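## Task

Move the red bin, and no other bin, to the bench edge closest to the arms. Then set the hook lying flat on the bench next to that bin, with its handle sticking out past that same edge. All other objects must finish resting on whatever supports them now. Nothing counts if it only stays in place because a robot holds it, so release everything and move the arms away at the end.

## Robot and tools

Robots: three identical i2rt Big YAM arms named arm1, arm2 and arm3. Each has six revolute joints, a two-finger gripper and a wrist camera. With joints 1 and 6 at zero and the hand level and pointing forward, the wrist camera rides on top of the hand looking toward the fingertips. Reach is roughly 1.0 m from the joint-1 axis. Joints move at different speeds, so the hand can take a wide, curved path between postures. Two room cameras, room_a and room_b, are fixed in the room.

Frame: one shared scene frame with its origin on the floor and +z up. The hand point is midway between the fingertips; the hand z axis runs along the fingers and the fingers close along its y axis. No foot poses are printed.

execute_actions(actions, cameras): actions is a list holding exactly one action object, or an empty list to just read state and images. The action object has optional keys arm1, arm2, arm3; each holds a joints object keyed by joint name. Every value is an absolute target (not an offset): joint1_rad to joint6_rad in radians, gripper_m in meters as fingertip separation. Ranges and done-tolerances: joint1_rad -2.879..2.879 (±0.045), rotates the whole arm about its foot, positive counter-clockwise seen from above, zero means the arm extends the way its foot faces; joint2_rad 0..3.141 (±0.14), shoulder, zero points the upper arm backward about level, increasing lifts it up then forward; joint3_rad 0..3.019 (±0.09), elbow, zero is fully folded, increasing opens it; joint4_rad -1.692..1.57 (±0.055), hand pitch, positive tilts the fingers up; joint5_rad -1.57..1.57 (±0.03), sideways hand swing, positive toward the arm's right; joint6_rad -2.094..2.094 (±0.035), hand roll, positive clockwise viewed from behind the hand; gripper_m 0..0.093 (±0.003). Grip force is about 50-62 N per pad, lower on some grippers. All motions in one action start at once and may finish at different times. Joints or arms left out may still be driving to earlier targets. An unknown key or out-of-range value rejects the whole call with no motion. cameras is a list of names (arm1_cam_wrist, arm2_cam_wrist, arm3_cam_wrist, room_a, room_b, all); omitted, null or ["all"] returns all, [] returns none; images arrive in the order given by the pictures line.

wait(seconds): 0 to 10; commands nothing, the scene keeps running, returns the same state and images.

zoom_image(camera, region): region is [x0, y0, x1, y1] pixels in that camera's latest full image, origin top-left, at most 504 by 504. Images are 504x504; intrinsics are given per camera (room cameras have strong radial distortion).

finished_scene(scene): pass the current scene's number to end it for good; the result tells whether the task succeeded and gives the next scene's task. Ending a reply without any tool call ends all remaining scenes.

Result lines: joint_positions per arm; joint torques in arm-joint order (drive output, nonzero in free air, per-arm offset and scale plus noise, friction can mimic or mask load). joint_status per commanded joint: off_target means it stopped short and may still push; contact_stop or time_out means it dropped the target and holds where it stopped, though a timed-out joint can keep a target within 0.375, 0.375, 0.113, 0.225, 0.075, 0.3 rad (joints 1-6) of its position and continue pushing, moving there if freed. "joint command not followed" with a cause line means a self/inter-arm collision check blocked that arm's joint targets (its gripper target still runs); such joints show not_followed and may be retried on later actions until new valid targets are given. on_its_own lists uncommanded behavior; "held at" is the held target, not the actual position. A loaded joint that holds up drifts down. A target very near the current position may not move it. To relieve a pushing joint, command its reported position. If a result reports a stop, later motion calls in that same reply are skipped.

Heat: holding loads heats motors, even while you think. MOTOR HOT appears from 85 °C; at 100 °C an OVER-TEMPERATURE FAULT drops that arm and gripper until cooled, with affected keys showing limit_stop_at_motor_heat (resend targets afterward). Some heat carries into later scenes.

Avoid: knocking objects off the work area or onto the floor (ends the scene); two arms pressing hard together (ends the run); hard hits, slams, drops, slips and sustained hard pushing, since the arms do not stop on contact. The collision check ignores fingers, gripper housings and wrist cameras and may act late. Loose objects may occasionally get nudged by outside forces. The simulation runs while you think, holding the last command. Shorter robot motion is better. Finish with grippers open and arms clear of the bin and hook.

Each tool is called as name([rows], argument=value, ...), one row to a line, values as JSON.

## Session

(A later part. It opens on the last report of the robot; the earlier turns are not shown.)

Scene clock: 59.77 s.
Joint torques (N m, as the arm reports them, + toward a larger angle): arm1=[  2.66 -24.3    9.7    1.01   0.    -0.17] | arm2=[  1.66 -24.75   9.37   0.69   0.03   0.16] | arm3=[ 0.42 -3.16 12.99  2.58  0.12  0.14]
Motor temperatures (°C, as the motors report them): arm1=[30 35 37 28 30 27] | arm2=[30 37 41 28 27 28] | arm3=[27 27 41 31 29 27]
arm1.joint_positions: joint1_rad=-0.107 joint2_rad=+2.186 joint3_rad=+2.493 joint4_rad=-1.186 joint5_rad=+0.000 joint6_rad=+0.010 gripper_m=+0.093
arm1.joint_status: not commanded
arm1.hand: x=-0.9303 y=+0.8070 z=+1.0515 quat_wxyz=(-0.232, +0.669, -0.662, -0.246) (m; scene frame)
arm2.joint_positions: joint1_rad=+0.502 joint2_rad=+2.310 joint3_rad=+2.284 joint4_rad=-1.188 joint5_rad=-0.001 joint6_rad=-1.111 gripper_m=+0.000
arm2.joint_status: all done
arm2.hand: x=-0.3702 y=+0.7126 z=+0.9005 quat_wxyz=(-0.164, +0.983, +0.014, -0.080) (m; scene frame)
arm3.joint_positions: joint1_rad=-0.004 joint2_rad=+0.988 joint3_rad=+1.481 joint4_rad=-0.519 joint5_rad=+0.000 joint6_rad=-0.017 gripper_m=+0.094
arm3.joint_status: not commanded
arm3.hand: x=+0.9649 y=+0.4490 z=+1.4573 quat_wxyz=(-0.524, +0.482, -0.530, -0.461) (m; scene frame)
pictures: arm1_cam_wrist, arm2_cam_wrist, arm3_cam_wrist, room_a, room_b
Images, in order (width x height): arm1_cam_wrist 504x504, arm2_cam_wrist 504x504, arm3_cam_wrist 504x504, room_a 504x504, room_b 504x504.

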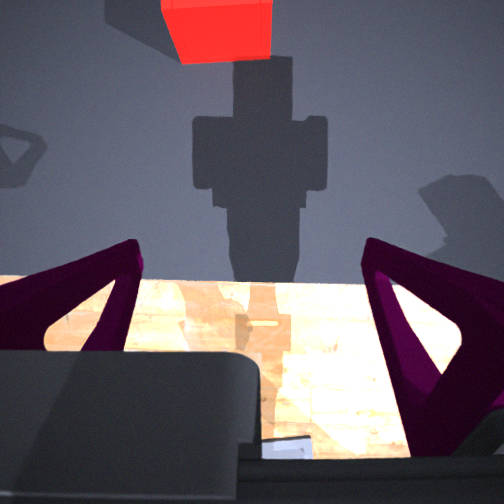

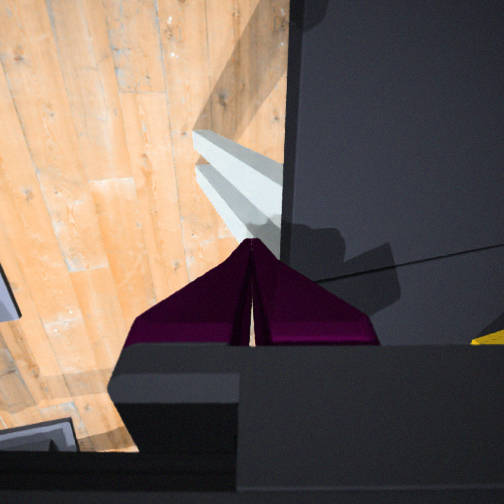

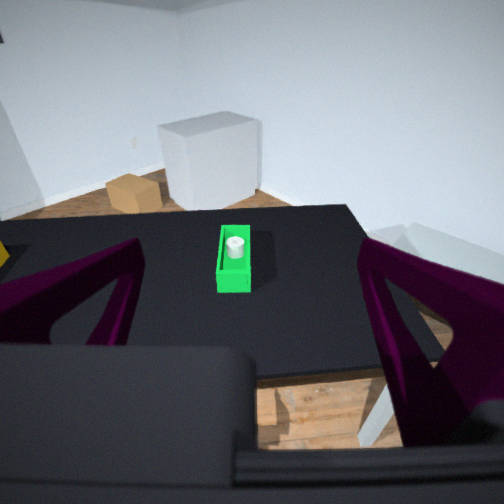

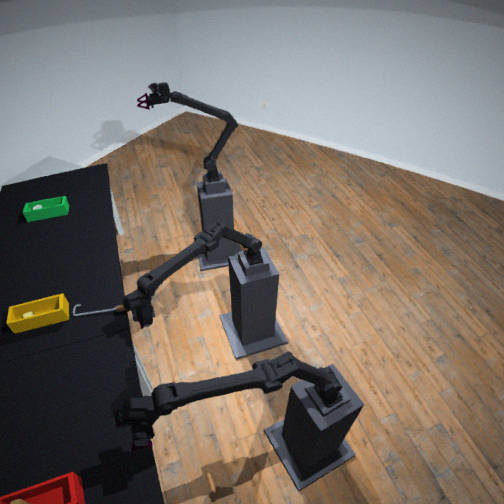

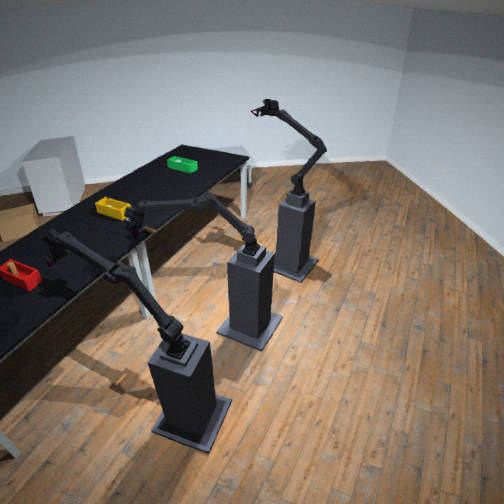

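execute_actions([
  {"arm2":{"joints":{"joint2_rad":2.1,"gripper_m":0.093}}},
], cameras=[])

execute_actions([
  {"arm2":{"joints":{"joint1_rad":0.35,"joint2_rad":2.3,"joint3_rad":2.45,"joint4_rad":-1.15,"joint6_rad":0.4}}},
], cameras=["arm2_cam_wrist","room_a"])

Scene clock: 61.47 s.
Joint torques (N m, as the arm reports them, + toward a larger angle): arm1=[  2.73 -24.29   9.69   0.98   0.01  -0.17] | arm2=[  1.48 -21.1    9.76   0.96   0.02   0.18] | arm3=[ 0.   -2.72 12.9   2.58  0.11  0.09]
Motor temperatures (°C, as the motors report them): arm1=[30 35 37 28 30 27] | arm2=[30 37 41 28 27 28] | arm3=[27 27 41 31 29 27]
arm1.joint_positions: joint1_rad=-0.107 joint2_rad=+2.186 joint3_rad=+2.493 joint4_rad=-1.186 joint5_rad=+0.000 joint6_rad=+0.010 gripper_m=+0.093
arm1.joint_status: not commanded
arm1.hand: x=-0.9303 y=+0.8070 z=+1.0515 quat_wxyz=(-0.232, +0.669, -0.662, -0.246) (m; scene frame)
arm2.joint_positions: joint1_rad=+0.502 joint2_rad=+2.095 joint3_rad=+2.284 joint4_rad=-1.190 joint5_rad=-0.001 joint6_rad=-1.110 gripper_m=+0.093
arm2.joint_status: all done
arm2.hand: x=-0.3629 y=+0.6957 z=+1.0649 quat_wxyz=(-0.256, +0.958, +0.013, -0.127) (m; scene frame)
arm3.joint_positions: joint1_rad=-0.004 joint2_rad=+0.988 joint3_rad=+1.481 joint4_rad=-0.519 joint5_rad=+0.000 joint6_rad=-0.017 gripper_m=+0.094
arm3.joint_status: not commanded
arm3.hand: x=+0.9649 y=+0.4490 z=+1.4573 quat_wxyz=(-0.524, +0.482, -0.530, -0.461) (m; scene frame)
pictures: none
No camera images: the call's "cameras" was empty. Leave "cameras" out to get every camera's image.

Scene clock: 63.60 s.
Joint torques (N m, as the arm reports them, + toward a larger angle): arm1=[  2.66 -24.3    9.72   1.     0.01  -0.17] | arm2=[  2.85 -25.49  11.49   1.91   0.01   0.13] | arm3=[ 0.09 -2.46 12.93  2.49  0.13  0.07]
Motor temperatures (°C, as the motors report them): arm1=[30 35 37 28 30 27] | arm2=[30 38 42 28 27 28] | arm3=[27 27 41 31 29 27]
arm1.joint_positions: joint1_rad=-0.107 joint2_rad=+2.186 joint3_rad=+2.493 joint4_rad=-1.186 joint5_rad=+0.000 joint6_rad=+0.010 gripper_m=+0.093
arm1.joint_status: not commanded
arm1.hand: x=-0.9303 y=+0.8070 z=+1.0515 quat_wxyz=(-0.232, +0.669, -0.662, -0.246) (m; scene frame)
arm2.joint_positions: joint1_rad=+0.340 joint2_rad=+2.318 joint3_rad=+2.410 joint4_rad=-1.164 joint5_rad=+0.001 joint6_rad=+0.388 gripper_m=+0.093
arm2.joint_status: all done
arm2.hand: x=-0.2615 y=+0.7933 z=+0.9585 quat_wxyz=(-0.109, +0.662, -0.706, -0.227) (m; scene frame)
arm3.joint_positions: joint1_rad=-0.004 joint2_rad=+0.988 joint3_rad=+1.481 joint4_rad=-0.519 joint5_rad=+0.000 joint6_rad=-0.017 gripper_m=+0.094
arm3.joint_status: not commanded
arm3.hand: x=+0.9649 y=+0.4490 z=+1.4573 quat_wxyz=(-0.524, +0.482, -0.530, -0.461) (m; scene frame)
pictures: arm2_cam_wrist, room_a
Images, in order (width x height): arm2_cam_wrist 504x504, room_a 504x504.

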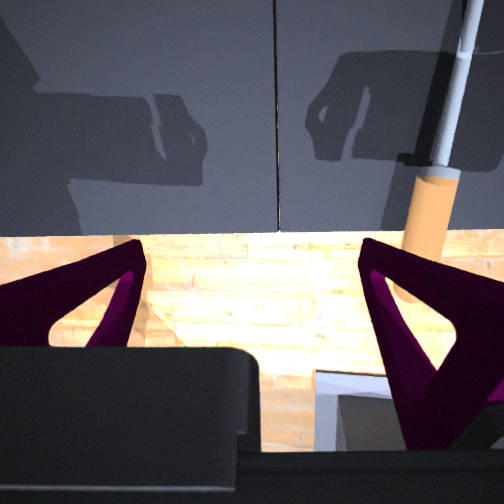

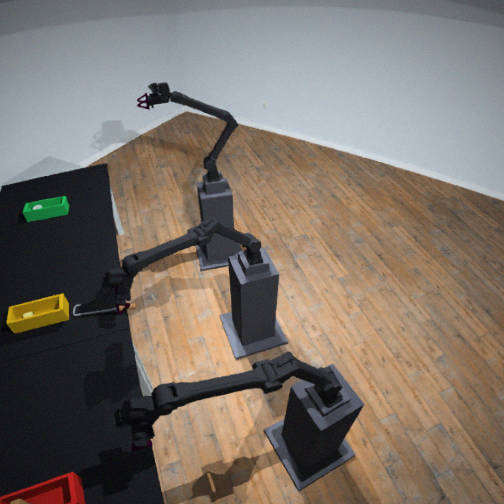

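execute_actions([
  {"arm2":{"joints":{"joint1_rad":0.19,"joint2_rad":2.48,"joint4_rad":-1.2}}},
], cameras=["arm2_cam_wrist"])

Scene clock: 65.20 s.
Joint torques (N m, as the arm reports them, + toward a larger angle): arm1=[  2.68 -24.34   9.71   1.     0.01  -0.17] | arm2=[  2.1  -26.57  10.16   0.68   0.04   0.13] | arm3=[ 0.22 -2.58 12.91  2.71  0.11  0.11]
Motor temperatures (°C, as the motors report them): arm1=[30 35 37 28 30 27] | arm2=[30 38 42 28 27 28] | arm3=[27 27 41 31 29 27]
arm1.joint_positions: joint1_rad=-0.107 joint2_rad=+2.186 joint3_rad=+2.493 joint4_rad=-1.186 joint5_rad=+0.000 joint6_rad=+0.010 gripper_m=+0.093
arm1.joint_status: not commanded
arm1.hand: x=-0.9303 y=+0.8070 z=+1.0515 quat_wxyz=(-0.232, +0.669, -0.662, -0.246) (m; scene frame)
arm2.joint_positions: joint1_rad=+0.182 joint2_rad=+2.499 joint3_rad=+2.425 joint4_rad=-1.191 joint5_rad=+0.001 joint6_rad=+0.391 gripper_m=+0.093
arm2.joint_status: all done
arm2.hand: x=-0.1337 y=+0.8200 z=+0.8185 quat_wxyz=(-0.079, +0.616, -0.772, -0.137) (m; scene frame)
arm3.joint_positions: joint1_rad=-0.004 joint2_rad=+0.988 joint3_rad=+1.481 joint4_rad=-0.519 joint5_rad=+0.000 joint6_rad=-0.017 gripper_m=+0.094
arm3.joint_status: not commanded
arm3.hand: x=+0.9649 y=+0.4490 z=+1.4573 quat_wxyz=(-0.524, +0.482, -0.530, -0.461) (m; scene frame)
pictures: arm2_cam_wrist
Images, in order (width x height): arm2_cam_wrist 504x504.

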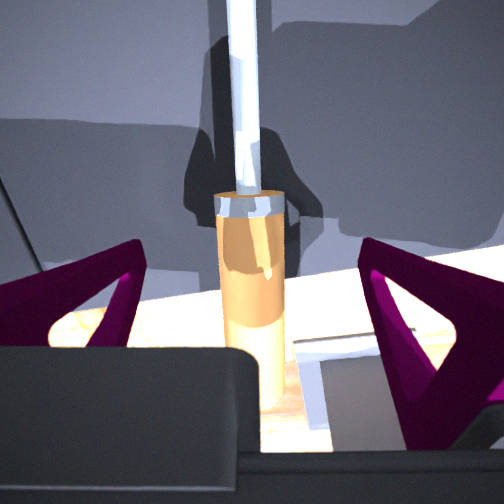

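execute_actions([
  {"arm2":{"joints":{"joint4_rad":-1.31}}},
], cameras=[])

execute_actions([
  {"arm2":{"joints":{"joint2_rad":2.545}}},
], cameras=[])

execute_actions([
  {"arm2":{"joints":{"gripper_m":0}}},
], cameras=["arm2_cam_wrist"])

Scene clock: 66.23 s.
Joint torques (N m, as the arm reports them, + toward a larger angle): arm1=[  2.72 -24.38   9.72   1.03   0.01  -0.17] | arm2=[  2.34 -26.5    9.93   0.51   0.05   0.11] | arm3=[ 0.56 -2.66 13.02  2.62  0.13  0.1 ]
Motor temperatures (°C, as the motors report them): arm1=[30 35 37 28 30 27] | arm2=[30 38 42 28 27 28] | arm3=[27 27 41 31 29 27]
arm1.joint_positions: joint1_rad=-0.107 joint2_rad=+2.186 joint3_rad=+2.493 joint4_rad=-1.186 joint5_rad=+0.000 joint6_rad=+0.010 gripper_m=+0.093
arm1.joint_status: not commanded
arm1.hand: x=-0.9303 y=+0.8070 z=+1.0515 quat_wxyz=(-0.232, +0.669, -0.662, -0.246) (m; scene frame)
arm2.joint_positions: joint1_rad=+0.182 joint2_rad=+2.499 joint3_rad=+2.425 joint4_rad=-1.296 joint5_rad=+0.001 joint6_rad=+0.391 gripper_m=+0.093
arm2.joint_status: all done
arm2.hand: x=-0.1296 y=+0.7954 z=+0.8118 quat_wxyz=(-0.054, +0.620, -0.778, -0.091) (m; scene frame)
arm3.joint_positions: joint1_rad=-0.004 joint2_rad=+0.988 joint3_rad=+1.481 joint4_rad=-0.519 joint5_rad=+0.000 joint6_rad=-0.017 gripper_m=+0.094
arm3.joint_status: not commanded
arm3.hand: x=+0.9649 y=+0.4490 z=+1.4573 quat_wxyz=(-0.524, +0.482, -0.530, -0.461) (m; scene frame)
pictures: none
No camera images: the call's "cameras" was empty. Leave "cameras" out to get every camera's image.

Scene clock: 67.23 s.
Joint torques (N m, as the arm reports them, + toward a larger angle): arm1=[  2.66 -24.24   9.7    1.01   0.01  -0.17] | arm2=[  2.54 -23.99   9.92   0.37   0.11   0.09] | arm3=[ 0.42 -2.67 13.05  2.61  0.13  0.12]
Motor temperatures (°C, as the motors report them): arm1=[30 35 37 28 30 27] | arm2=[30 39 42 28 27 28] | arm3=[27 27 41 31 29 27]
arm1.joint_positions: joint1_rad=-0.107 joint2_rad=+2.186 joint3_rad=+2.493 joint4_rad=-1.186 joint5_rad=+0.000 joint6_rad=+0.010 gripper_m=+0.093
arm1.joint_status: not commanded
arm1.hand: x=-0.9303 y=+0.8070 z=+1.0515 quat_wxyz=(-0.232, +0.669, -0.662, -0.246) (m; scene frame)
arm2.joint_positions: joint1_rad=+0.182 joint2_rad=+2.530 joint3_rad=+2.425 joint4_rad=-1.296 joint5_rad=-0.001 joint6_rad=+0.393 gripper_m=+0.093
arm2.joint_status: all done
arm2.hand: x=-0.1292 y=+0.7921 z=+0.7873 quat_wxyz=(-0.045, +0.620, -0.779, -0.078) (m; scene frame)
arm3.joint_positions: joint1_rad=-0.004 joint2_rad=+0.988 joint3_rad=+1.481 joint4_rad=-0.519 joint5_rad=+0.000 joint6_rad=-0.017 gripper_m=+0.094
arm3.joint_status: not commanded
arm3.hand: x=+0.9649 y=+0.4490 z=+1.4573 quat_wxyz=(-0.524, +0.482, -0.530, -0.461) (m; scene frame)
pictures: none
No camera images: the call's "cameras" was empty. Leave "cameras" out to get every camera's image.

Scene clock: 67.93 s.
Joint torques (N m, as the arm reports them, + toward a larger angle): arm1=[  2.67 -24.32   9.73   0.98   0.01  -0.17] | arm2=[  2.16 -23.62   9.9    0.81   0.17   0.05] | arm3=[ 0.52 -2.49 13.02  2.53  0.1   0.1 ]
Motor temperatures (°C, as the motors report them): arm1=[30 35 37 28 30 27] | arm2=[30 39 42 28 27 28] | arm3=[27 27 41 31 29 27]
arm1.joint_positions: joint1_rad=-0.107 joint2_rad=+2.186 joint3_rad=+2.493 joint4_rad=-1.186 joint5_rad=+0.000 joint6_rad=+0.010 gripper_m=+0.093
arm1.joint_status: not commanded
arm1.hand: x=-0.9303 y=+0.8070 z=+1.0515 quat_wxyz=(-0.232, +0.669, -0.662, -0.246) (m; scene frame)
arm2.joint_positions: joint1_rad=+0.184 joint2_rad=+2.530 joint3_rad=+2.425 joint4_rad=-1.308 joint5_rad=-0.002 joint6_rad=+0.399 gripper_m=+0.030
arm2.joint_status: gripper_m off_target (ended at +0.030, target +0.000)
arm2.hand: x=-0.1302 y=+0.7891 z=+0.7871 quat_wxyz=(-0.042, +0.619, -0.781, -0.073) (m; scene frame)
arm3.joint_positions: joint1_rad=-0.004 joint2_rad=+0.988 joint3_rad=+1.481 joint4_rad=-0.519 joint5_rad=+0.000 joint6_rad=-0.017 gripper_m=+0.094
arm3.joint_status: not commanded
arm3.hand: x=+0.9649 y=+0.4490 z=+1.4573 quat_wxyz=(-0.524, +0.482, -0.530, -0.461) (m; scene frame)
pictures: arm2_cam_wrist
Images, in order (width x height): arm2_cam_wrist 504x504.

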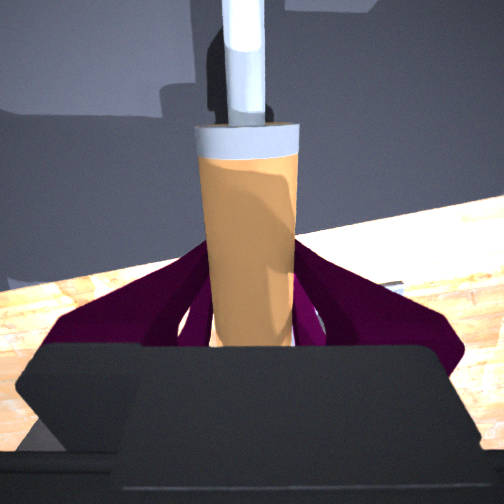

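execute_actions([
  {"arm2":{"joints":{"joint2_rad":2.35}},"arm1":{"joints":{"joint1_rad":0.3,"joint2_rad":1.6,"joint3_rad":1.8}}},
], cameras=[])

execute_actions([
  {"arm2":{"joints":{"joint1_rad":0.5,"joint3_rad":2.5,"joint4_rad":-0.98,"joint6_rad":0.75}}},
], cameras=[])

execute_actions([
  {"arm2":{"joints":{"joint2_rad":2.52}}},
], cameras=["arm2_cam_wrist","room_a","room_b"])

Scene clock: 70.17 s.
Joint torques (N m, as the arm reports them, + toward a larger angle): arm1=[  2.2  -15.49   9.92   0.99   0.07  -0.12] | arm2=[  2.28 -25.95  10.9    1.15   0.15   0.03] | arm3=[ 0.62 -2.71 12.92  2.48  0.11  0.1 ]
Motor temperatures (°C, as the motors report them): arm1=[30 35 37 28 30 27] | arm2=[30 39 42 28 27 28] | arm3=[27 27 41 31 29 27]
arm1.joint_positions: joint1_rad=+0.297 joint2_rad=+1.595 joint3_rad=+1.793 joint4_rad=-1.189 joint5_rad=-0.001 joint6_rad=+0.006 gripper_m=+0.093
arm1.joint_status: all done
arm1.hand: x=-1.1625 y=+0.5439 z=+1.1036 quat_wxyz=(-0.150, +0.804, -0.522, -0.244) (m; scene frame)
arm2.joint_positions: joint1_rad=+0.184 joint2_rad=+2.367 joint3_rad=+2.415 joint4_rad=-1.313 joint5_rad=-0.002 joint6_rad=+0.399 gripper_m=+0.030
arm2.joint_status: all done
arm2.hand: x=-0.1317 y=+0.7937 z=+0.9081 quat_wxyz=(-0.077, +0.613, -0.774, -0.137) (m; scene frame)
arm3.joint_positions: joint1_rad=-0.004 joint2_rad=+0.988 joint3_rad=+1.481 joint4_rad=-0.519 joint5_rad=+0.000 joint6_rad=-0.017 gripper_m=+0.094
arm3.joint_status: not commanded
arm3.hand: x=+0.9649 y=+0.4490 z=+1.4573 quat_wxyz=(-0.524, +0.482, -0.530, -0.461) (m; scene frame)
pictures: none
No camera images: the call's "cameras" was empty. Leave "cameras" out to get every camera's image.

Scene clock: 72.10 s.
Joint torques (N m, as the arm reports them, + toward a larger angle): arm1=[  2.25 -15.63   9.82   0.99   0.07  -0.14] | arm2=[  2.52 -26.1   14.53   2.96   0.21  -0.05] | arm3=[ 0.41 -3.21 12.93  2.56  0.14  0.13]
Motor temperatures (°C, as the motors report them): arm1=[30 35 37 28 30 27] | arm2=[30 40 44 28 28 28] | arm3=[27 27 41 31 29 27]
arm1.joint_positions: joint1_rad=+0.297 joint2_rad=+1.595 joint3_rad=+1.793 joint4_rad=-1.189 joint5_rad=-0.001 joint6_rad=+0.006 gripper_m=+0.093
arm1.joint_status: not commanded
arm1.hand: x=-1.1625 y=+0.5439 z=+1.1036 quat_wxyz=(-0.150, +0.804, -0.522, -0.244) (m; scene frame)
arm2.joint_positions: joint1_rad=+0.487 joint2_rad=+2.371 joint3_rad=+2.421 joint4_rad=-1.023 joint5_rad=-0.004 joint6_rad=+0.757 gripper_m=+0.030
arm2.joint_status: all done
arm2.hand: x=-0.3898 y=+0.7763 z=+0.9385 quat_wxyz=(-0.053, +0.573, -0.763, -0.294) (m; scene frame)
arm3.joint_positions: joint1_rad=-0.004 joint2_rad=+0.988 joint3_rad=+1.481 joint4_rad=-0.519 joint5_rad=+0.000 joint6_rad=-0.017 gripper_m=+0.094
arm3.joint_status: not commanded
arm3.hand: x=+0.9649 y=+0.4490 z=+1.4573 quat_wxyz=(-0.524, +0.482, -0.530, -0.461) (m; scene frame)
pictures: none
No camera images: the call's "cameras" was empty. Leave "cameras" out to get every camera's image.

Scene clock: 73.13 s.
Joint torques (N m, as the arm reports them, + toward a larger angle): arm1=[  2.23 -15.77   9.86   0.99   0.07  -0.14] | arm2=[  2.81 -27.68  12.     1.95  -0.08   0.19] | arm3=[ 0.2  -2.77 12.97  2.59  0.13  0.1 ]
Motor temperatures (°C, as the motors report them): arm1=[30 35 37 28 30 27] | arm2=[30 40 44 28 28 28] | arm3=[27 27 41 31 29 27]
arm1.joint_positions: joint1_rad=+0.297 joint2_rad=+1.595 joint3_rad=+1.793 joint4_rad=-1.189 joint5_rad=-0.001 joint6_rad=+0.006 gripper_m=+0.093
arm1.joint_status: not commanded
arm1.hand: x=-1.1625 y=+0.5439 z=+1.1036 quat_wxyz=(-0.150, +0.804, -0.522, -0.244) (m; scene frame)
arm2.joint_positions: joint1_rad=+0.489 joint2_rad=+2.543 joint3_rad=+2.452 joint4_rad=-0.998 joint5_rad=+0.005 joint6_rad=+0.731 gripper_m=+0.030
arm2.joint_status: all done
arm2.hand: x=-0.3927 y=+0.7833 z=+0.8119 quat_wxyz=(-0.051, +0.592, -0.768, -0.238) (m; scene frame)
arm3.joint_positions: joint1_rad=-0.004 joint2_rad=+0.988 joint3_rad=+1.481 joint4_rad=-0.519 joint5_rad=+0.000 joint6_rad=-0.017 gripper_m=+0.094
arm3.joint_status: not commanded
arm3.hand: x=+0.9649 y=+0.4490 z=+1.4573 quat_wxyz=(-0.524, +0.482, -0.530, -0.461) (m; scene frame)
pictures: arm2_cam_wrist, room_a, room_b
Images, in order (width x height): arm2_cam_wrist 504x504, room_a 504x504, room_b 504x504.

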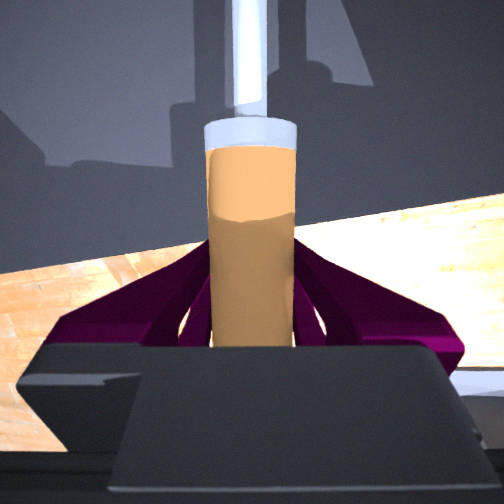

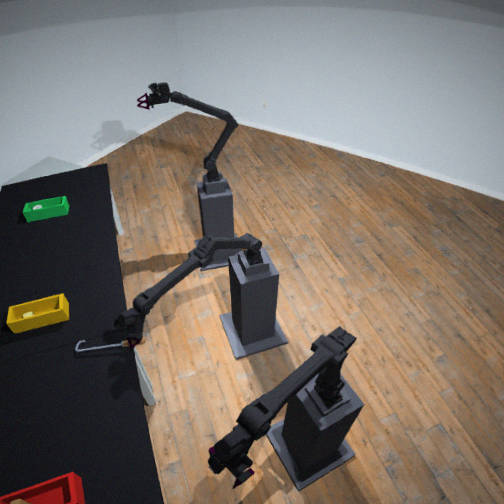

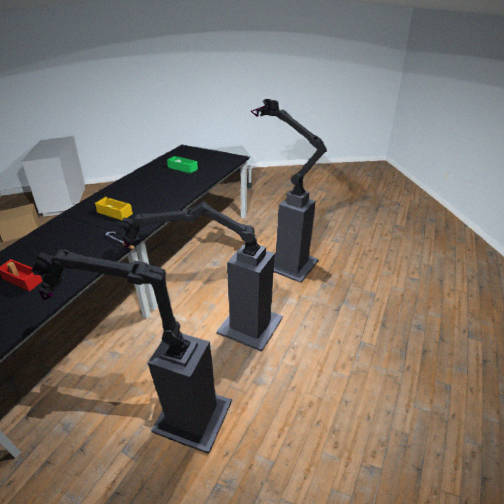

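execute_actions([
  {"arm2":{"joints":{"joint2_rad":2.575}}},
], cameras=[])

execute_actions([
  {"arm2":{"joints":{"gripper_m":0.093}}},
], cameras=["arm2_cam_wrist"])

execute_actions([
  {"arm2":{"joints":{"joint2_rad":2.2}}},
], cameras=[])

execute_actions([
  {"arm2":{"joints":{"joint1_rad":-0.4,"joint2_rad":1.0,"joint3_rad":1.4}},"arm1":{"joints":{"joint1_rad":-0.72,"joint2_rad":2.45,"joint3_rad":2.6,"joint4_rad":-0.9,"joint6_rad":0.6}}},
], cameras=["arm1_cam_wrist","room_a"])

Scene clock: 74.13 s.
Joint torques (N m, as the arm reports them, + toward a larger angle): arm1=[  2.18 -15.7    9.85   0.98   0.07  -0.13] | arm2=[  2.51 -23.85  12.01   1.69  -0.12   0.18] | arm3=[ 0.44 -2.86 13.01  2.61  0.09  0.11]
Motor temperatures (°C, as the motors report them): arm1=[30 35 37 28 30 27] | arm2=[30 40 44 28 28 28] | arm3=[27 27 41 31 29 27]
arm1.joint_positions: joint1_rad=+0.297 joint2_rad=+1.595 joint3_rad=+1.793 joint4_rad=-1.189 joint5_rad=-0.001 joint6_rad=+0.006 gripper_m=+0.093
arm1.joint_status: not commanded
arm1.hand: x=-1.1625 y=+0.5439 z=+1.1036 quat_wxyz=(-0.150, +0.804, -0.522, -0.244) (m; scene frame)
arm2.joint_positions: joint1_rad=+0.491 joint2_rad=+2.554 joint3_rad=+2.452 joint4_rad=-0.992 joint5_rad=+0.006 joint6_rad=+0.728 gripper_m=+0.030
arm2.joint_status: all done
arm2.hand: x=-0.3935 y=+0.7833 z=+0.8033 quat_wxyz=(-0.051, +0.594, -0.768, -0.235) (m; scene frame)
arm3.joint_positions: joint1_rad=-0.004 joint2_rad=+0.988 joint3_rad=+1.481 joint4_rad=-0.519 joint5_rad=+0.000 joint6_rad=-0.017 gripper_m=+0.094
arm3.joint_status: not commanded
arm3.hand: x=+0.9649 y=+0.4490 z=+1.4573 quat_wxyz=(-0.524, +0.482, -0.530, -0.461) (m; scene frame)
pictures: none
No camera images: the call's "cameras" was empty. Leave "cameras" out to get every camera's image.

Scene clock: 74.83 s.
Joint torques (N m, as the arm reports them, + toward a larger angle): arm1=[  2.22 -15.64   9.84   0.98   0.07  -0.13] | arm2=[  2.21 -24.28  11.92   1.74   0.03   0.11] | arm3=[ 0.71 -2.68 12.85  2.48  0.08  0.1 ]
Motor temperatures (°C, as the motors report them): arm1=[30 35 37 28 30 27] | arm2=[30 40 45 28 28 28] | arm3=[27 27 41 31 29 27]
arm1.joint_positions: joint1_rad=+0.297 joint2_rad=+1.595 joint3_rad=+1.793 joint4_rad=-1.189 joint5_rad=-0.001 joint6_rad=+0.006 gripper_m=+0.093
arm1.joint_status: not commanded
arm1.hand: x=-1.1625 y=+0.5439 z=+1.1036 quat_wxyz=(-0.150, +0.804, -0.522, -0.244) (m; scene frame)
arm2.joint_positions: joint1_rad=+0.491 joint2_rad=+2.555 joint3_rad=+2.452 joint4_rad=-0.992 joint5_rad=+0.002 joint6_rad=+0.739 gripper_m=+0.093
arm2.joint_status: all done
arm2.hand: x=-0.3941 y=+0.7829 z=+0.8023 quat_wxyz=(-0.048, +0.590, -0.771, -0.235) (m; scene frame)
arm3.joint_positions: joint1_rad=-0.004 joint2_rad=+0.988 joint3_rad=+1.481 joint4_rad=-0.519 joint5_rad=+0.000 joint6_rad=-0.017 gripper_m=+0.094
arm3.joint_status: not commanded
arm3.hand: x=+0.9649 y=+0.4490 z=+1.4573 quat_wxyz=(-0.524, +0.482, -0.530, -0.461) (m; scene frame)
pictures: arm2_cam_wrist
Images, in order (width x height): arm2_cam_wrist 504x504.

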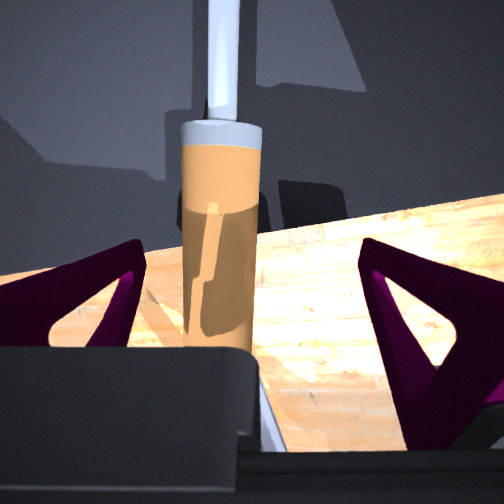

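Scene clock: 76.60 s.
Joint torques (N m, as the arm reports them, + toward a larger angle): arm1=[  2.28 -15.62   9.86   1.     0.07  -0.12] | arm2=[  2.19 -24.06   9.9    2.01   0.01   0.09] | arm3=[ 0.37 -3.08 12.98  2.48  0.12  0.09]
Motor temperatures (°C, as the motors report them): arm1=[30 34 37 28 30 27] | arm2=[30 41 44 29 28 28] | arm3=[27 27 42 31 29 27]
arm1.joint_positions: joint1_rad=+0.297 joint2_rad=+1.595 joint3_rad=+1.793 joint4_rad=-1.189 joint5_rad=-0.001 joint6_rad=+0.006 gripper_m=+0.093
arm1.joint_status: not commanded
arm1.hand: x=-1.1625 y=+0.5439 z=+1.1036 quat_wxyz=(-0.150, +0.804, -0.522, -0.244) (m; scene frame)
arm2.joint_positions: joint1_rad=+0.491 joint2_rad=+2.211 joint3_rad=+2.483 joint4_rad=-0.988 joint5_rad=+0.002 joint6_rad=+0.740 gripper_m=+0.093
arm2.joint_status: all done
arm2.hand: x=-0.3900 y=+0.7691 z=+1.1117 quat_wxyz=(-0.079, +0.552, -0.721, -0.411) (m; scene frame)
arm3.joint_positions: joint1_rad=-0.004 joint2_rad=+0.988 joint3_rad=+1.481 joint4_rad=-0.519 joint5_rad=+0.000 joint6_rad=-0.017 gripper_m=+0.094
arm3.joint_status: not commanded
arm3.hand: x=+0.9649 y=+0.4490 z=+1.4573 quat_wxyz=(-0.524, +0.482, -0.530, -0.461) (m; scene frame)
pictures: none
No camera images: the call's "cameras" was empty. Leave "cameras" out to get every camera's image.

Scene clock: 78.70 s.
Joint torques (N m, as the arm reports them, + toward a larger angle): arm1=[  1.34 -29.52  12.49   1.96   0.02   0.  ] | arm2=[ 1.8  -5.61  8.88  1.95 -0.01  0.03] | arm3=[ 0.73 -2.76 12.96  2.72  0.09  0.07]
Motor temperatures (°C, as the motors report them): arm1=[30 35 37 28 30 27] | arm2=[30 40 44 29 28 28] | arm3=[27 27 42 31 29 27]
arm1.joint_positions: joint1_rad=-0.709 joint2_rad=+2.448 joint3_rad=+2.558 joint4_rad=-0.906 joint5_rad=+0.001 joint6_rad=+0.590 gripper_m=+0.093
arm1.joint_status: all done
arm1.hand: x=-0.4157 y=+0.7506 z=+0.9070 quat_wxyz=(-0.262, +0.184, -0.908, -0.269) (m; scene frame)
arm2.joint_positions: joint1_rad=-0.397 joint2_rad=+1.000 joint3_rad=+1.393 joint4_rad=-0.982 joint5_rad=+0.002 joint6_rad=+0.744 gripper_m=+0.093
arm2.joint_status: all done
arm2.hand: x=+0.1736 y=+0.4000 z=+1.2697 quat_wxyz=(-0.277, +0.180, -0.860, -0.388) (m; scene frame)
arm3.joint_positions: joint1_rad=-0.004 joint2_rad=+0.988 joint3_rad=+1.481 joint4_rad=-0.519 joint5_rad=+0.000 joint6_rad=-0.017 gripper_m=+0.094
arm3.joint_status: not commanded
arm3.hand: x=+0.9649 y=+0.4490 z=+1.4573 quat_wxyz=(-0.524, +0.482, -0.530, -0.461) (m; scene frame)
pictures: arm1_cam_wrist, room_a
Images, in order (width x height): arm1_cam_wrist 504x504, room_a 504x504.

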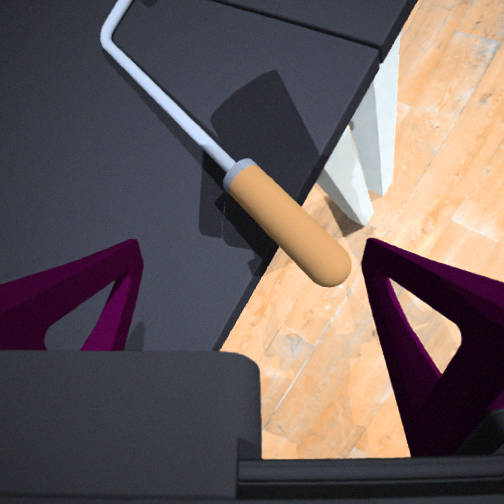

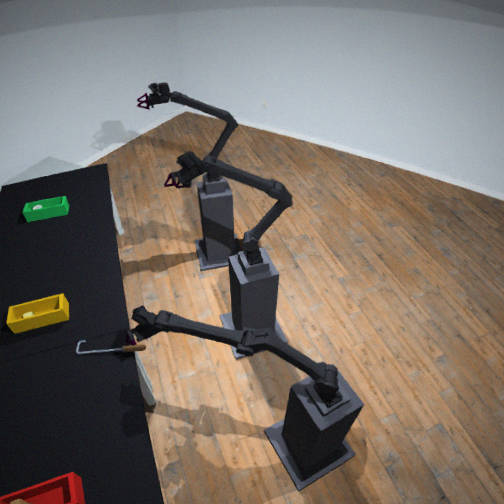

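execute_actions([
  {"arm1":{"joints":{"joint1_rad":-0.72,"joint2_rad":2.55,"joint3_rad":2.65,"joint4_rad":-0.85,"joint6_rad":-0.6}}},
], cameras=["arm1_cam_wrist"])

Scene clock: 80.90 s.
Joint torques (N m, as the arm reports them, + toward a larger angle): arm1=[  1.13 -28.04  12.36   2.42  -0.07  -0.15] | arm2=[ 1.88 -5.54  8.97  1.99  0.    0.05] | arm3=[ 0.16 -2.79 12.95  2.54  0.12  0.11]
Motor temperatures (°C, as the motors report them): arm1=[30 35 38 28 30 27] | arm2=[30 39 43 29 28 28] | arm3=[27 27 42 31 29 27]
arm1.joint_positions: joint1_rad=-0.709 joint2_rad=+2.531 joint3_rad=+2.613 joint4_rad=-0.867 joint5_rad=+0.001 joint6_rad=-0.589 gripper_m=+0.093
arm1.joint_status: all done
arm1.hand: x=-0.4066 y=+0.7651 z=+0.8694 quat_wxyz=(-0.372, +0.657, -0.651, -0.079) (m; scene frame)
arm2.joint_positions: joint1_rad=-0.397 joint2_rad=+1.000 joint3_rad=+1.393 joint4_rad=-0.982 joint5_rad=+0.002 joint6_rad=+0.744 gripper_m=+0.093
arm2.joint_status: not commanded
arm2.hand: x=+0.1736 y=+0.4000 z=+1.2697 quat_wxyz=(-0.277, +0.180, -0.860, -0.388) (m; scene frame)
arm3.joint_positions: joint1_rad=-0.004 joint2_rad=+0.988 joint3_rad=+1.481 joint4_rad=-0.519 joint5_rad=+0.000 joint6_rad=-0.017 gripper_m=+0.094
arm3.joint_status: not commanded
arm3.hand: x=+0.9649 y=+0.4490 z=+1.4573 quat_wxyz=(-0.524, +0.482, -0.530, -0.461) (m; scene frame)
pictures: arm1_cam_wrist
Images, in order (width x height): arm1_cam_wrist 504x504.

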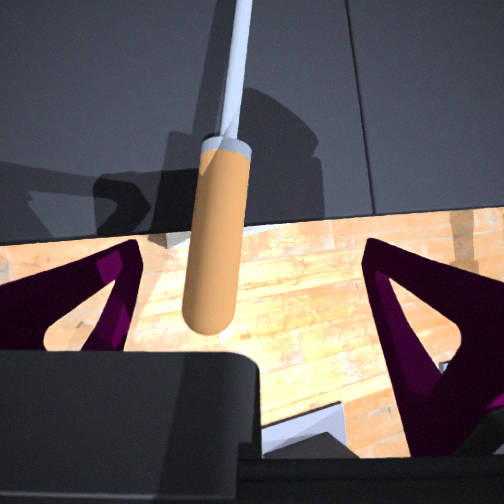

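Descend.

execute_actions([
  {"arm1":{"joints":{"joint2_rad":2.64,"joint1_rad":-0.69}}},
], cameras=["arm1_cam_wrist"])

Scene clock: 82.13 s.
Joint torques (N m, as the arm reports them, + toward a larger angle): arm1=[  3.01 -29.78  11.99   2.15  -0.08  -0.14] | arm2=[ 1.63 -5.94  8.95  1.97 -0.01  0.03] | arm3=[-0.12 -2.66 12.87  2.43  0.1   0.1 ]
Motor temperatures (°C, as the motors report them): arm1=[30 35 38 28 30 27] | arm2=[30 39 43 29 28 28] | arm3=[27 27 42 31 29 27]
arm1.joint_positions: joint1_rad=-0.702 joint2_rad=+2.632 joint3_rad=+2.617 joint4_rad=-0.866 joint5_rad=+0.001 joint6_rad=-0.590 gripper_m=+0.093
arm1.joint_status: all done
arm1.hand: x=-0.4135 y=+0.7672 z=+0.7808 quat_wxyz=(-0.328, +0.672, -0.661, -0.071) (m; scene frame)
arm2.joint_positions: joint1_rad=-0.397 joint2_rad=+1.000 joint3_rad=+1.393 joint4_rad=-0.982 joint5_rad=+0.002 joint6_rad=+0.744 gripper_m=+0.093
arm2.joint_status: not commanded
arm2.hand: x=+0.1736 y=+0.4000 z=+1.2697 quat_wxyz=(-0.277, +0.180, -0.860, -0.388) (m; scene frame)
arm3.joint_positions: joint1_rad=-0.004 joint2_rad=+0.988 joint3_rad=+1.481 joint4_rad=-0.519 joint5_rad=+0.000 joint6_rad=-0.017 gripper_m=+0.094
arm3.joint_status: not commanded
arm3.hand: x=+0.9649 y=+0.4490 z=+1.4573 quat_wxyz=(-0.524, +0.482, -0.530, -0.461) (m; scene frame)
pictures: arm1_cam_wrist
Images, in order (width x height): arm1_cam_wrist 504x504.

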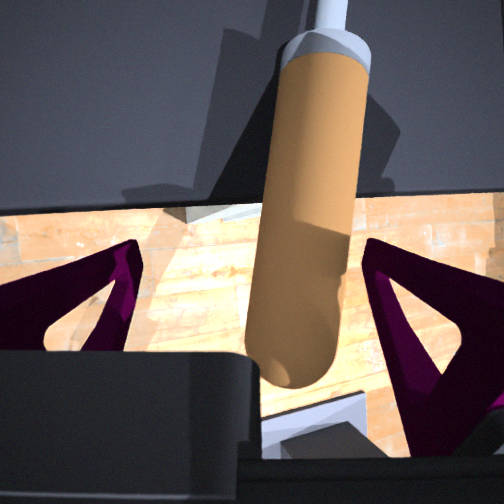

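execute_actions([
  {"arm1":{"joints":{"gripper_m":0}}},
], cameras=["arm1_cam_wrist"])

execute_actions([
  {"arm1":{"joints":{"joint2_rad":2.35}}},
], cameras=[])

execute_actions([
  {"arm1":{"joints":{"joint1_rad":0.1,"joint2_rad":1.9,"joint3_rad":2.0,"joint4_rad":-1.2,"joint6_rad":0}}},
], cameras=["arm1_cam_wrist","room_a","room_b"])

Scene clock: 83.07 s.
Joint torques (N m, as the arm reports them, + toward a larger angle): arm1=[  2.63 -29.98  11.88   1.95  -0.03  -0.12] | arm2=[ 1.69 -5.78  8.97  1.92  0.01  0.04] | arm3=[ 0.48 -2.19 12.83  2.72  0.13  0.08]
Motor temperatures (°C, as the motors report them): arm1=[30 35 38 28 30 27] | arm2=[30 38 43 29 28 28] | arm3=[27 27 42 31 29 27]
arm1.joint_positions: joint1_rad=-0.701 joint2_rad=+2.632 joint3_rad=+2.618 joint4_rad=-0.858 joint5_rad=+0.001 joint6_rad=-0.590 gripper_m=+0.029
arm1.joint_status: gripper_m off_target (ended at +0.029, target +0.000)
arm1.hand: x=-0.4139 y=+0.7693 z=+0.7825 quat_wxyz=(-0.332, +0.671, -0.659, -0.072) (m; scene frame)
arm2.joint_positions: joint1_rad=-0.397 joint2_rad=+1.000 joint3_rad=+1.393 joint4_rad=-0.982 joint5_rad=+0.002 joint6_rad=+0.744 gripper_m=+0.093
arm2.joint_status: not commanded
arm2.hand: x=+0.1736 y=+0.4000 z=+1.2697 quat_wxyz=(-0.277, +0.180, -0.860, -0.388) (m; scene frame)
arm3.joint_positions: joint1_rad=-0.004 joint2_rad=+0.988 joint3_rad=+1.481 joint4_rad=-0.519 joint5_rad=+0.000 joint6_rad=-0.017 gripper_m=+0.094
arm3.joint_status: not commanded
arm3.hand: x=+0.9649 y=+0.4490 z=+1.4573 quat_wxyz=(-0.524, +0.482, -0.530, -0.461) (m; scene frame)
pictures: arm1_cam_wrist
Images, in order (width x height): arm1_cam_wrist 504x504.

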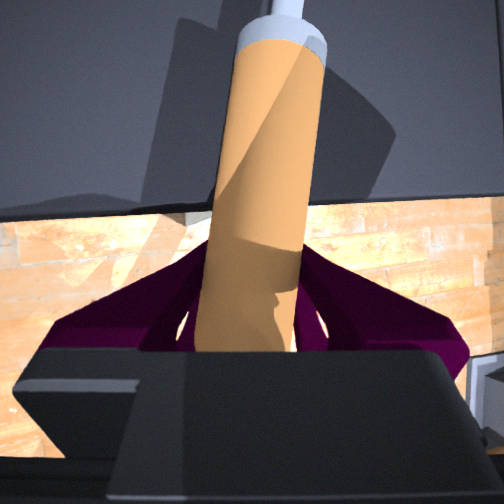

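Scene clock: 84.67 s.
Joint torques (N m, as the arm reports them, + toward a larger angle): arm1=[  2.64 -30.19  12.59   2.38   0.04  -0.02] | arm2=[ 1.91 -5.43  9.02  1.99  0.01  0.04] | arm3=[ 0.15 -2.88 12.95  2.59  0.13  0.1 ]
Motor temperatures (°C, as the motors report them): arm1=[30 36 38 28 30 27] | arm2=[30 38 43 29 28 28] | arm3=[27 27 42 31 29 27]
arm1.joint_positions: joint1_rad=-0.696 joint2_rad=+2.374 joint3_rad=+2.609 joint4_rad=-0.861 joint5_rad=-0.001 joint6_rad=-0.600 gripper_m=+0.029
arm1.joint_status: all done
arm1.hand: x=-0.4225 y=+0.7606 z=+1.0095 quat_wxyz=(-0.442, +0.640, -0.621, -0.095) (m; scene frame)
arm2.joint_positions: joint1_rad=-0.397 joint2_rad=+1.000 joint3_rad=+1.393 joint4_rad=-0.982 joint5_rad=+0.002 joint6_rad=+0.744 gripper_m=+0.093
arm2.joint_status: not commanded
arm2.hand: x=+0.1736 y=+0.4000 z=+1.2697 quat_wxyz=(-0.277, +0.180, -0.860, -0.388) (m; scene frame)
arm3.joint_positions: joint1_rad=-0.004 joint2_rad=+0.988 joint3_rad=+1.481 joint4_rad=-0.519 joint5_rad=+0.000 joint6_rad=-0.017 gripper_m=+0.094
arm3.joint_status: not commanded
arm3.hand: x=+0.9649 y=+0.4490 z=+1.4573 quat_wxyz=(-0.524, +0.482, -0.530, -0.461) (m; scene frame)
pictures: none
No camera images: the call's "cameras" was empty. Leave "cameras" out to get every camera's image.

Scene clock: 86.37 s.
Joint torques (N m, as the arm reports them, + toward a larger angle): arm1=[  2.11 -19.83   9.26   0.48   0.14   0.2 ] | arm2=[ 1.74 -5.56  9.01  1.92  0.01  0.05] | arm3=[ 0.13 -2.67 12.89  2.63  0.1   0.05]
Motor temperatures (°C, as the motors report them): arm1=[30 36 38 28 30 27] | arm2=[30 37 42 29 28 28] | arm3=[27 27 42 31 29 27]
arm1.joint_positions: joint1_rad=+0.101 joint2_rad=+1.883 joint3_rad=+2.001 joint4_rad=-1.180 joint5_rad=-0.002 joint6_rad=-0.019 gripper_m=+0.029
arm1.joint_status: all done
arm1.hand: x=-1.0726 y=+0.6734 z=+1.0263 quat_wxyz=(-0.154, +0.764, -0.594, -0.199) (m; scene frame)
arm2.joint_positions: joint1_rad=-0.397 joint2_rad=+1.000 joint3_rad=+1.393 joint4_rad=-0.982 joint5_rad=+0.002 joint6_rad=+0.744 gripper_m=+0.093
arm2.joint_status: not commanded
arm2.hand: x=+0.1736 y=+0.4000 z=+1.2697 quat_wxyz=(-0.277, +0.180, -0.860, -0.388) (m; scene frame)
arm3.joint_positions: joint1_rad=-0.004 joint2_rad=+0.988 joint3_rad=+1.481 joint4_rad=-0.519 joint5_rad=+0.000 joint6_rad=-0.017 gripper_m=+0.094
arm3.joint_status: not commanded
arm3.hand: x=+0.9649 y=+0.4490 z=+1.4573 quat_wxyz=(-0.524, +0.482, -0.530, -0.461) (m; scene frame)
pictures: arm1_cam_wrist, room_a, room_b
Images, in order (width x height): arm1_cam_wrist 504x504, room_a 504x504, room_b 504x504.

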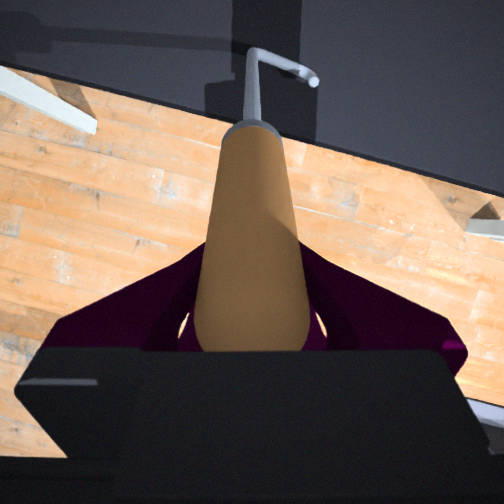

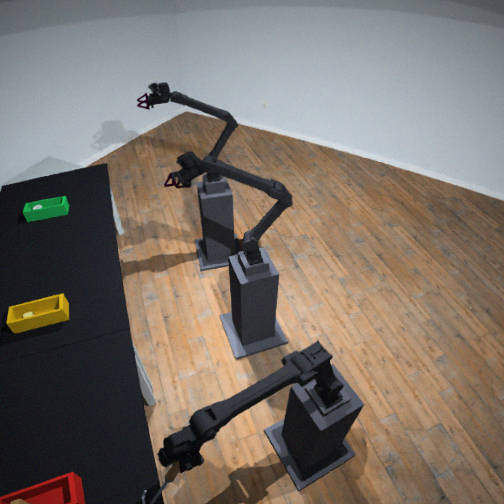

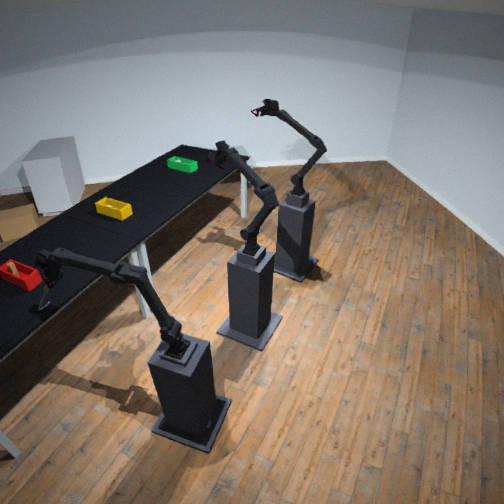

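execute_actions([
  {"arm1":{"joints":{"joint1_rad":-0.05,"joint2_rad":2.15,"joint3_rad":2.4,"joint4_rad":-0.95}}},
], cameras=["arm1_cam_wrist","room_a","room_b"])

Scene clock: 88.00 s.
Joint torques (N m, as the arm reports them, + toward a larger angle): arm1=[  2.69 -29.7   14.71   2.47  -0.09   0.05] | arm2=[ 1.76 -5.71  9.02  1.97  0.01  0.04] | arm3=[ 0.53 -2.69 12.84  2.64  0.13  0.12]
Motor temperatures (°C, as the motors report them): arm1=[30 36 38 28 30 27] | arm2=[30 37 42 29 27 28] | arm3=[27 27 42 31 29 27]
arm1.joint_positions: joint1_rad=-0.059 joint2_rad=+2.182 joint3_rad=+2.329 joint4_rad=-0.969 joint5_rad=+0.002 joint6_rad=-0.009 gripper_m=+0.029
arm1.joint_status: all done
arm1.hand: x=-0.9712 y=+0.8282 z=+1.0019 quat_wxyz=(-0.248, +0.683, -0.633, -0.268) (m; scene frame)
arm2.joint_positions: joint1_rad=-0.397 joint2_rad=+1.000 joint3_rad=+1.393 joint4_rad=-0.982 joint5_rad=+0.002 joint6_rad=+0.744 gripper_m=+0.093
arm2.joint_status: not commanded
arm2.hand: x=+0.1736 y=+0.4000 z=+1.2697 quat_wxyz=(-0.277, +0.180, -0.860, -0.388) (m; scene frame)
arm3.joint_positions: joint1_rad=-0.004 joint2_rad=+0.988 joint3_rad=+1.481 joint4_rad=-0.519 joint5_rad=+0.000 joint6_rad=-0.017 gripper_m=+0.094
arm3.joint_status: not commanded
arm3.hand: x=+0.9649 y=+0.4490 z=+1.4573 quat_wxyz=(-0.524, +0.482, -0.530, -0.461) (m; scene frame)
pictures: arm1_cam_wrist, room_a, room_b
Images, in order (width x height): arm1_cam_wrist 504x504, room_a 504x504, room_b 504x504.

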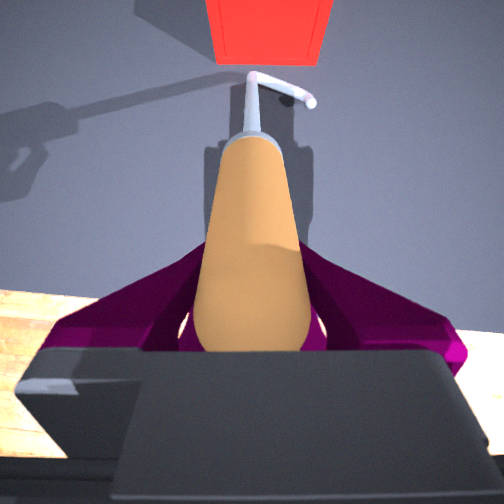

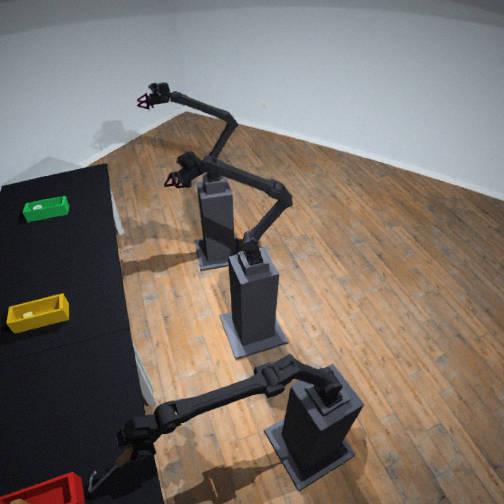

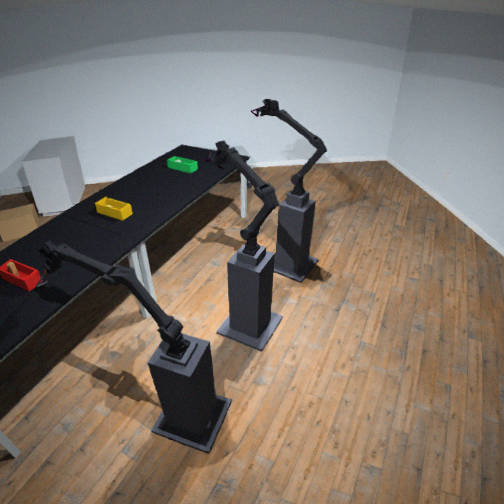

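execute_actions([
  {"arm1":{"joints":{"joint4_rad":-0.5}}},
], cameras=["arm1_cam_wrist","room_a","room_b"])

zoom_image(camera="room_b", region=[0, 220, 120, 340])

Scene clock: 90.40 s.
Joint torques (N m, as the arm reports them, + toward a larger angle): arm1=[  2.75 -28.91  14.9    4.41  -0.09   0.01] | arm2=[ 1.83 -5.89  8.96  1.99  0.01  0.01] | arm3=[ 0.56 -2.93 12.92  2.69  0.13  0.11]
Motor temperatures (°C, as the motors report them): arm1=[30 36 39 28 30 27] | arm2=[30 36 42 29 27 28] | arm3=[27 27 42 31 29 27]
arm1.joint_positions: joint1_rad=-0.059 joint2_rad=+2.182 joint3_rad=+2.329 joint4_rad=-0.551 joint5_rad=+0.002 joint6_rad=-0.006 gripper_m=+0.029
arm1.joint_status: all done
arm1.hand: x=-0.9748 y=+0.8870 z=+1.0853 quat_wxyz=(-0.374, +0.611, -0.569, -0.404) (m; scene frame)
arm2.joint_positions: joint1_rad=-0.397 joint2_rad=+1.000 joint3_rad=+1.393 joint4_rad=-0.982 joint5_rad=+0.002 joint6_rad=+0.744 gripper_m=+0.093
arm2.joint_status: not commanded
arm2.hand: x=+0.1736 y=+0.4000 z=+1.2697 quat_wxyz=(-0.277, +0.180, -0.860, -0.388) (m; scene frame)
arm3.joint_positions: joint1_rad=-0.004 joint2_rad=+0.988 joint3_rad=+1.481 joint4_rad=-0.519 joint5_rad=+0.000 joint6_rad=-0.017 gripper_m=+0.094
arm3.joint_status: not commanded
arm3.hand: x=+0.9649 y=+0.4490 z=+1.4573 quat_wxyz=(-0.524, +0.482, -0.530, -0.461) (m; scene frame)
pictures: arm1_cam_wrist, room_a, room_b
Images, in order (width x height): arm1_cam_wrist 504x504, room_a 504x504, room_b 504x504.

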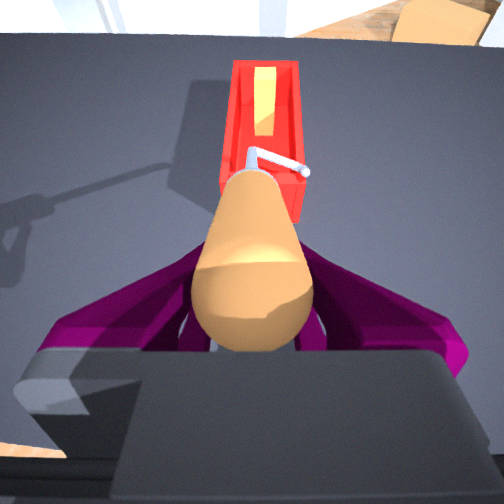

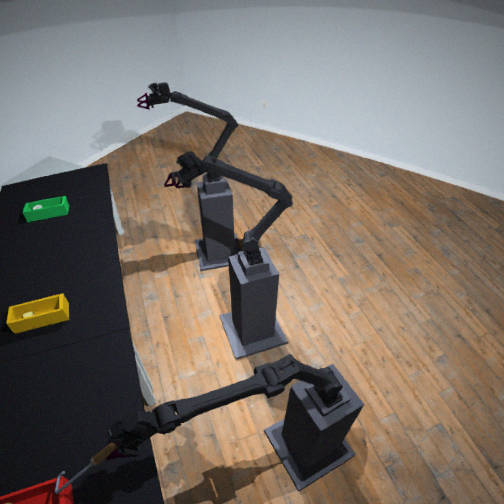

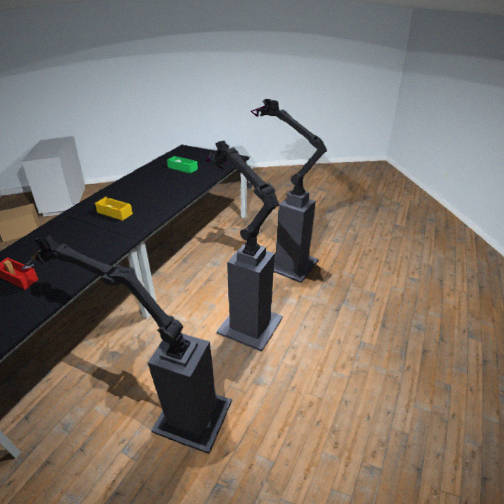

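Region (0, 220, 120, 340) of room_b's 504x504 image, scaled by 4.200, with more detail than that image has.

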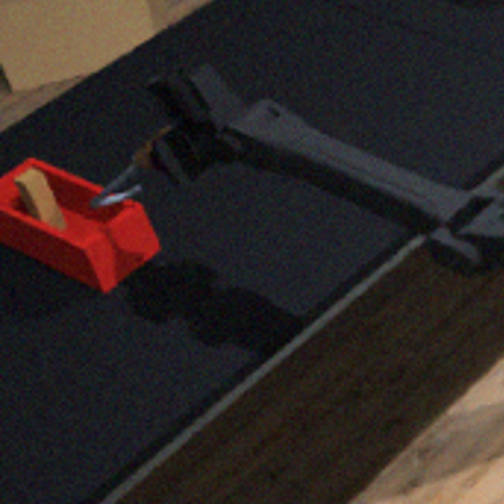

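execute_actions([
  {"arm1":{"joints":{"joint1_rad":-0.02,"joint2_rad":2.36,"joint3_rad":2.4}}},
], cameras=["arm1_cam_wrist","room_b"])

zoom_image(camera="room_b", region=[0, 220, 120, 340])

Scene clock: 91.73 s.
Joint torques (N m, as the arm reports them, + toward a larger angle): arm1=[  2.74 -28.91  12.5    2.46  -0.2    0.  ] | arm2=[ 2.27 -5.79  9.03  1.98  0.01  0.06] | arm3=[ 0.44 -3.15 13.02  2.66  0.1   0.09]
Motor temperatures (°C, as the motors report them): arm1=[30 36 40 28 30 27] | arm2=[30 36 42 29 27 28] | arm3=[27 27 42 31 29 27]
arm1.joint_positions: joint1_rad=-0.028 joint2_rad=+2.368 joint3_rad=+2.361 joint4_rad=-0.510 joint5_rad=+0.005 joint6_rad=-0.005 gripper_m=+0.028
arm1.joint_status: all done
arm1.hand: x=-1.0074 y=+0.9213 z=+0.9476 quat_wxyz=(-0.336, +0.641, -0.580, -0.374) (m; scene frame)
arm2.joint_positions: joint1_rad=-0.397 joint2_rad=+1.000 joint3_rad=+1.393 joint4_rad=-0.982 joint5_rad=+0.002 joint6_rad=+0.744 gripper_m=+0.093
arm2.joint_status: not commanded
arm2.hand: x=+0.1736 y=+0.4000 z=+1.2697 quat_wxyz=(-0.277, +0.180, -0.860, -0.388) (m; scene frame)
arm3.joint_positions: joint1_rad=-0.004 joint2_rad=+0.988 joint3_rad=+1.481 joint4_rad=-0.519 joint5_rad=+0.000 joint6_rad=-0.017 gripper_m=+0.094
arm3.joint_status: not commanded
arm3.hand: x=+0.9649 y=+0.4490 z=+1.4573 quat_wxyz=(-0.524, +0.482, -0.530, -0.461) (m; scene frame)
pictures: arm1_cam_wrist, room_b
Images, in order (width x height): arm1_cam_wrist 504x504, room_b 504x504.

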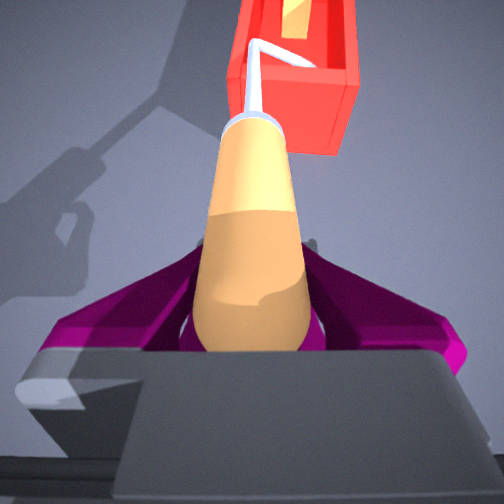

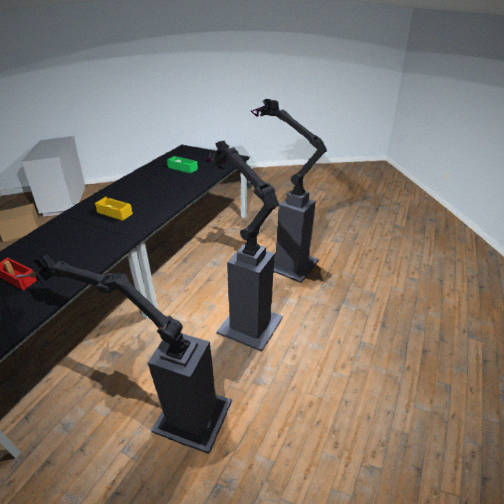

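Region (0, 220, 120, 340) of room_b's 504x504 image, scaled by 4.200, with more detail than that image has.

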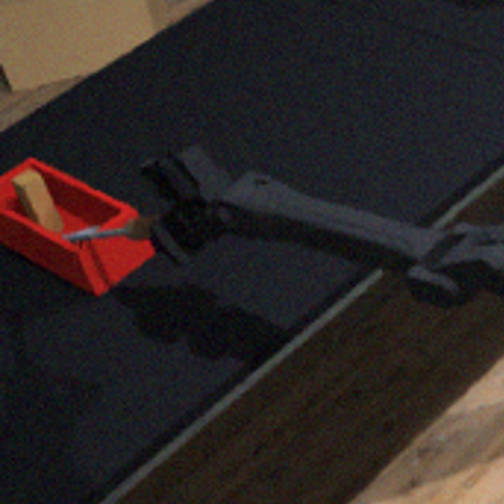

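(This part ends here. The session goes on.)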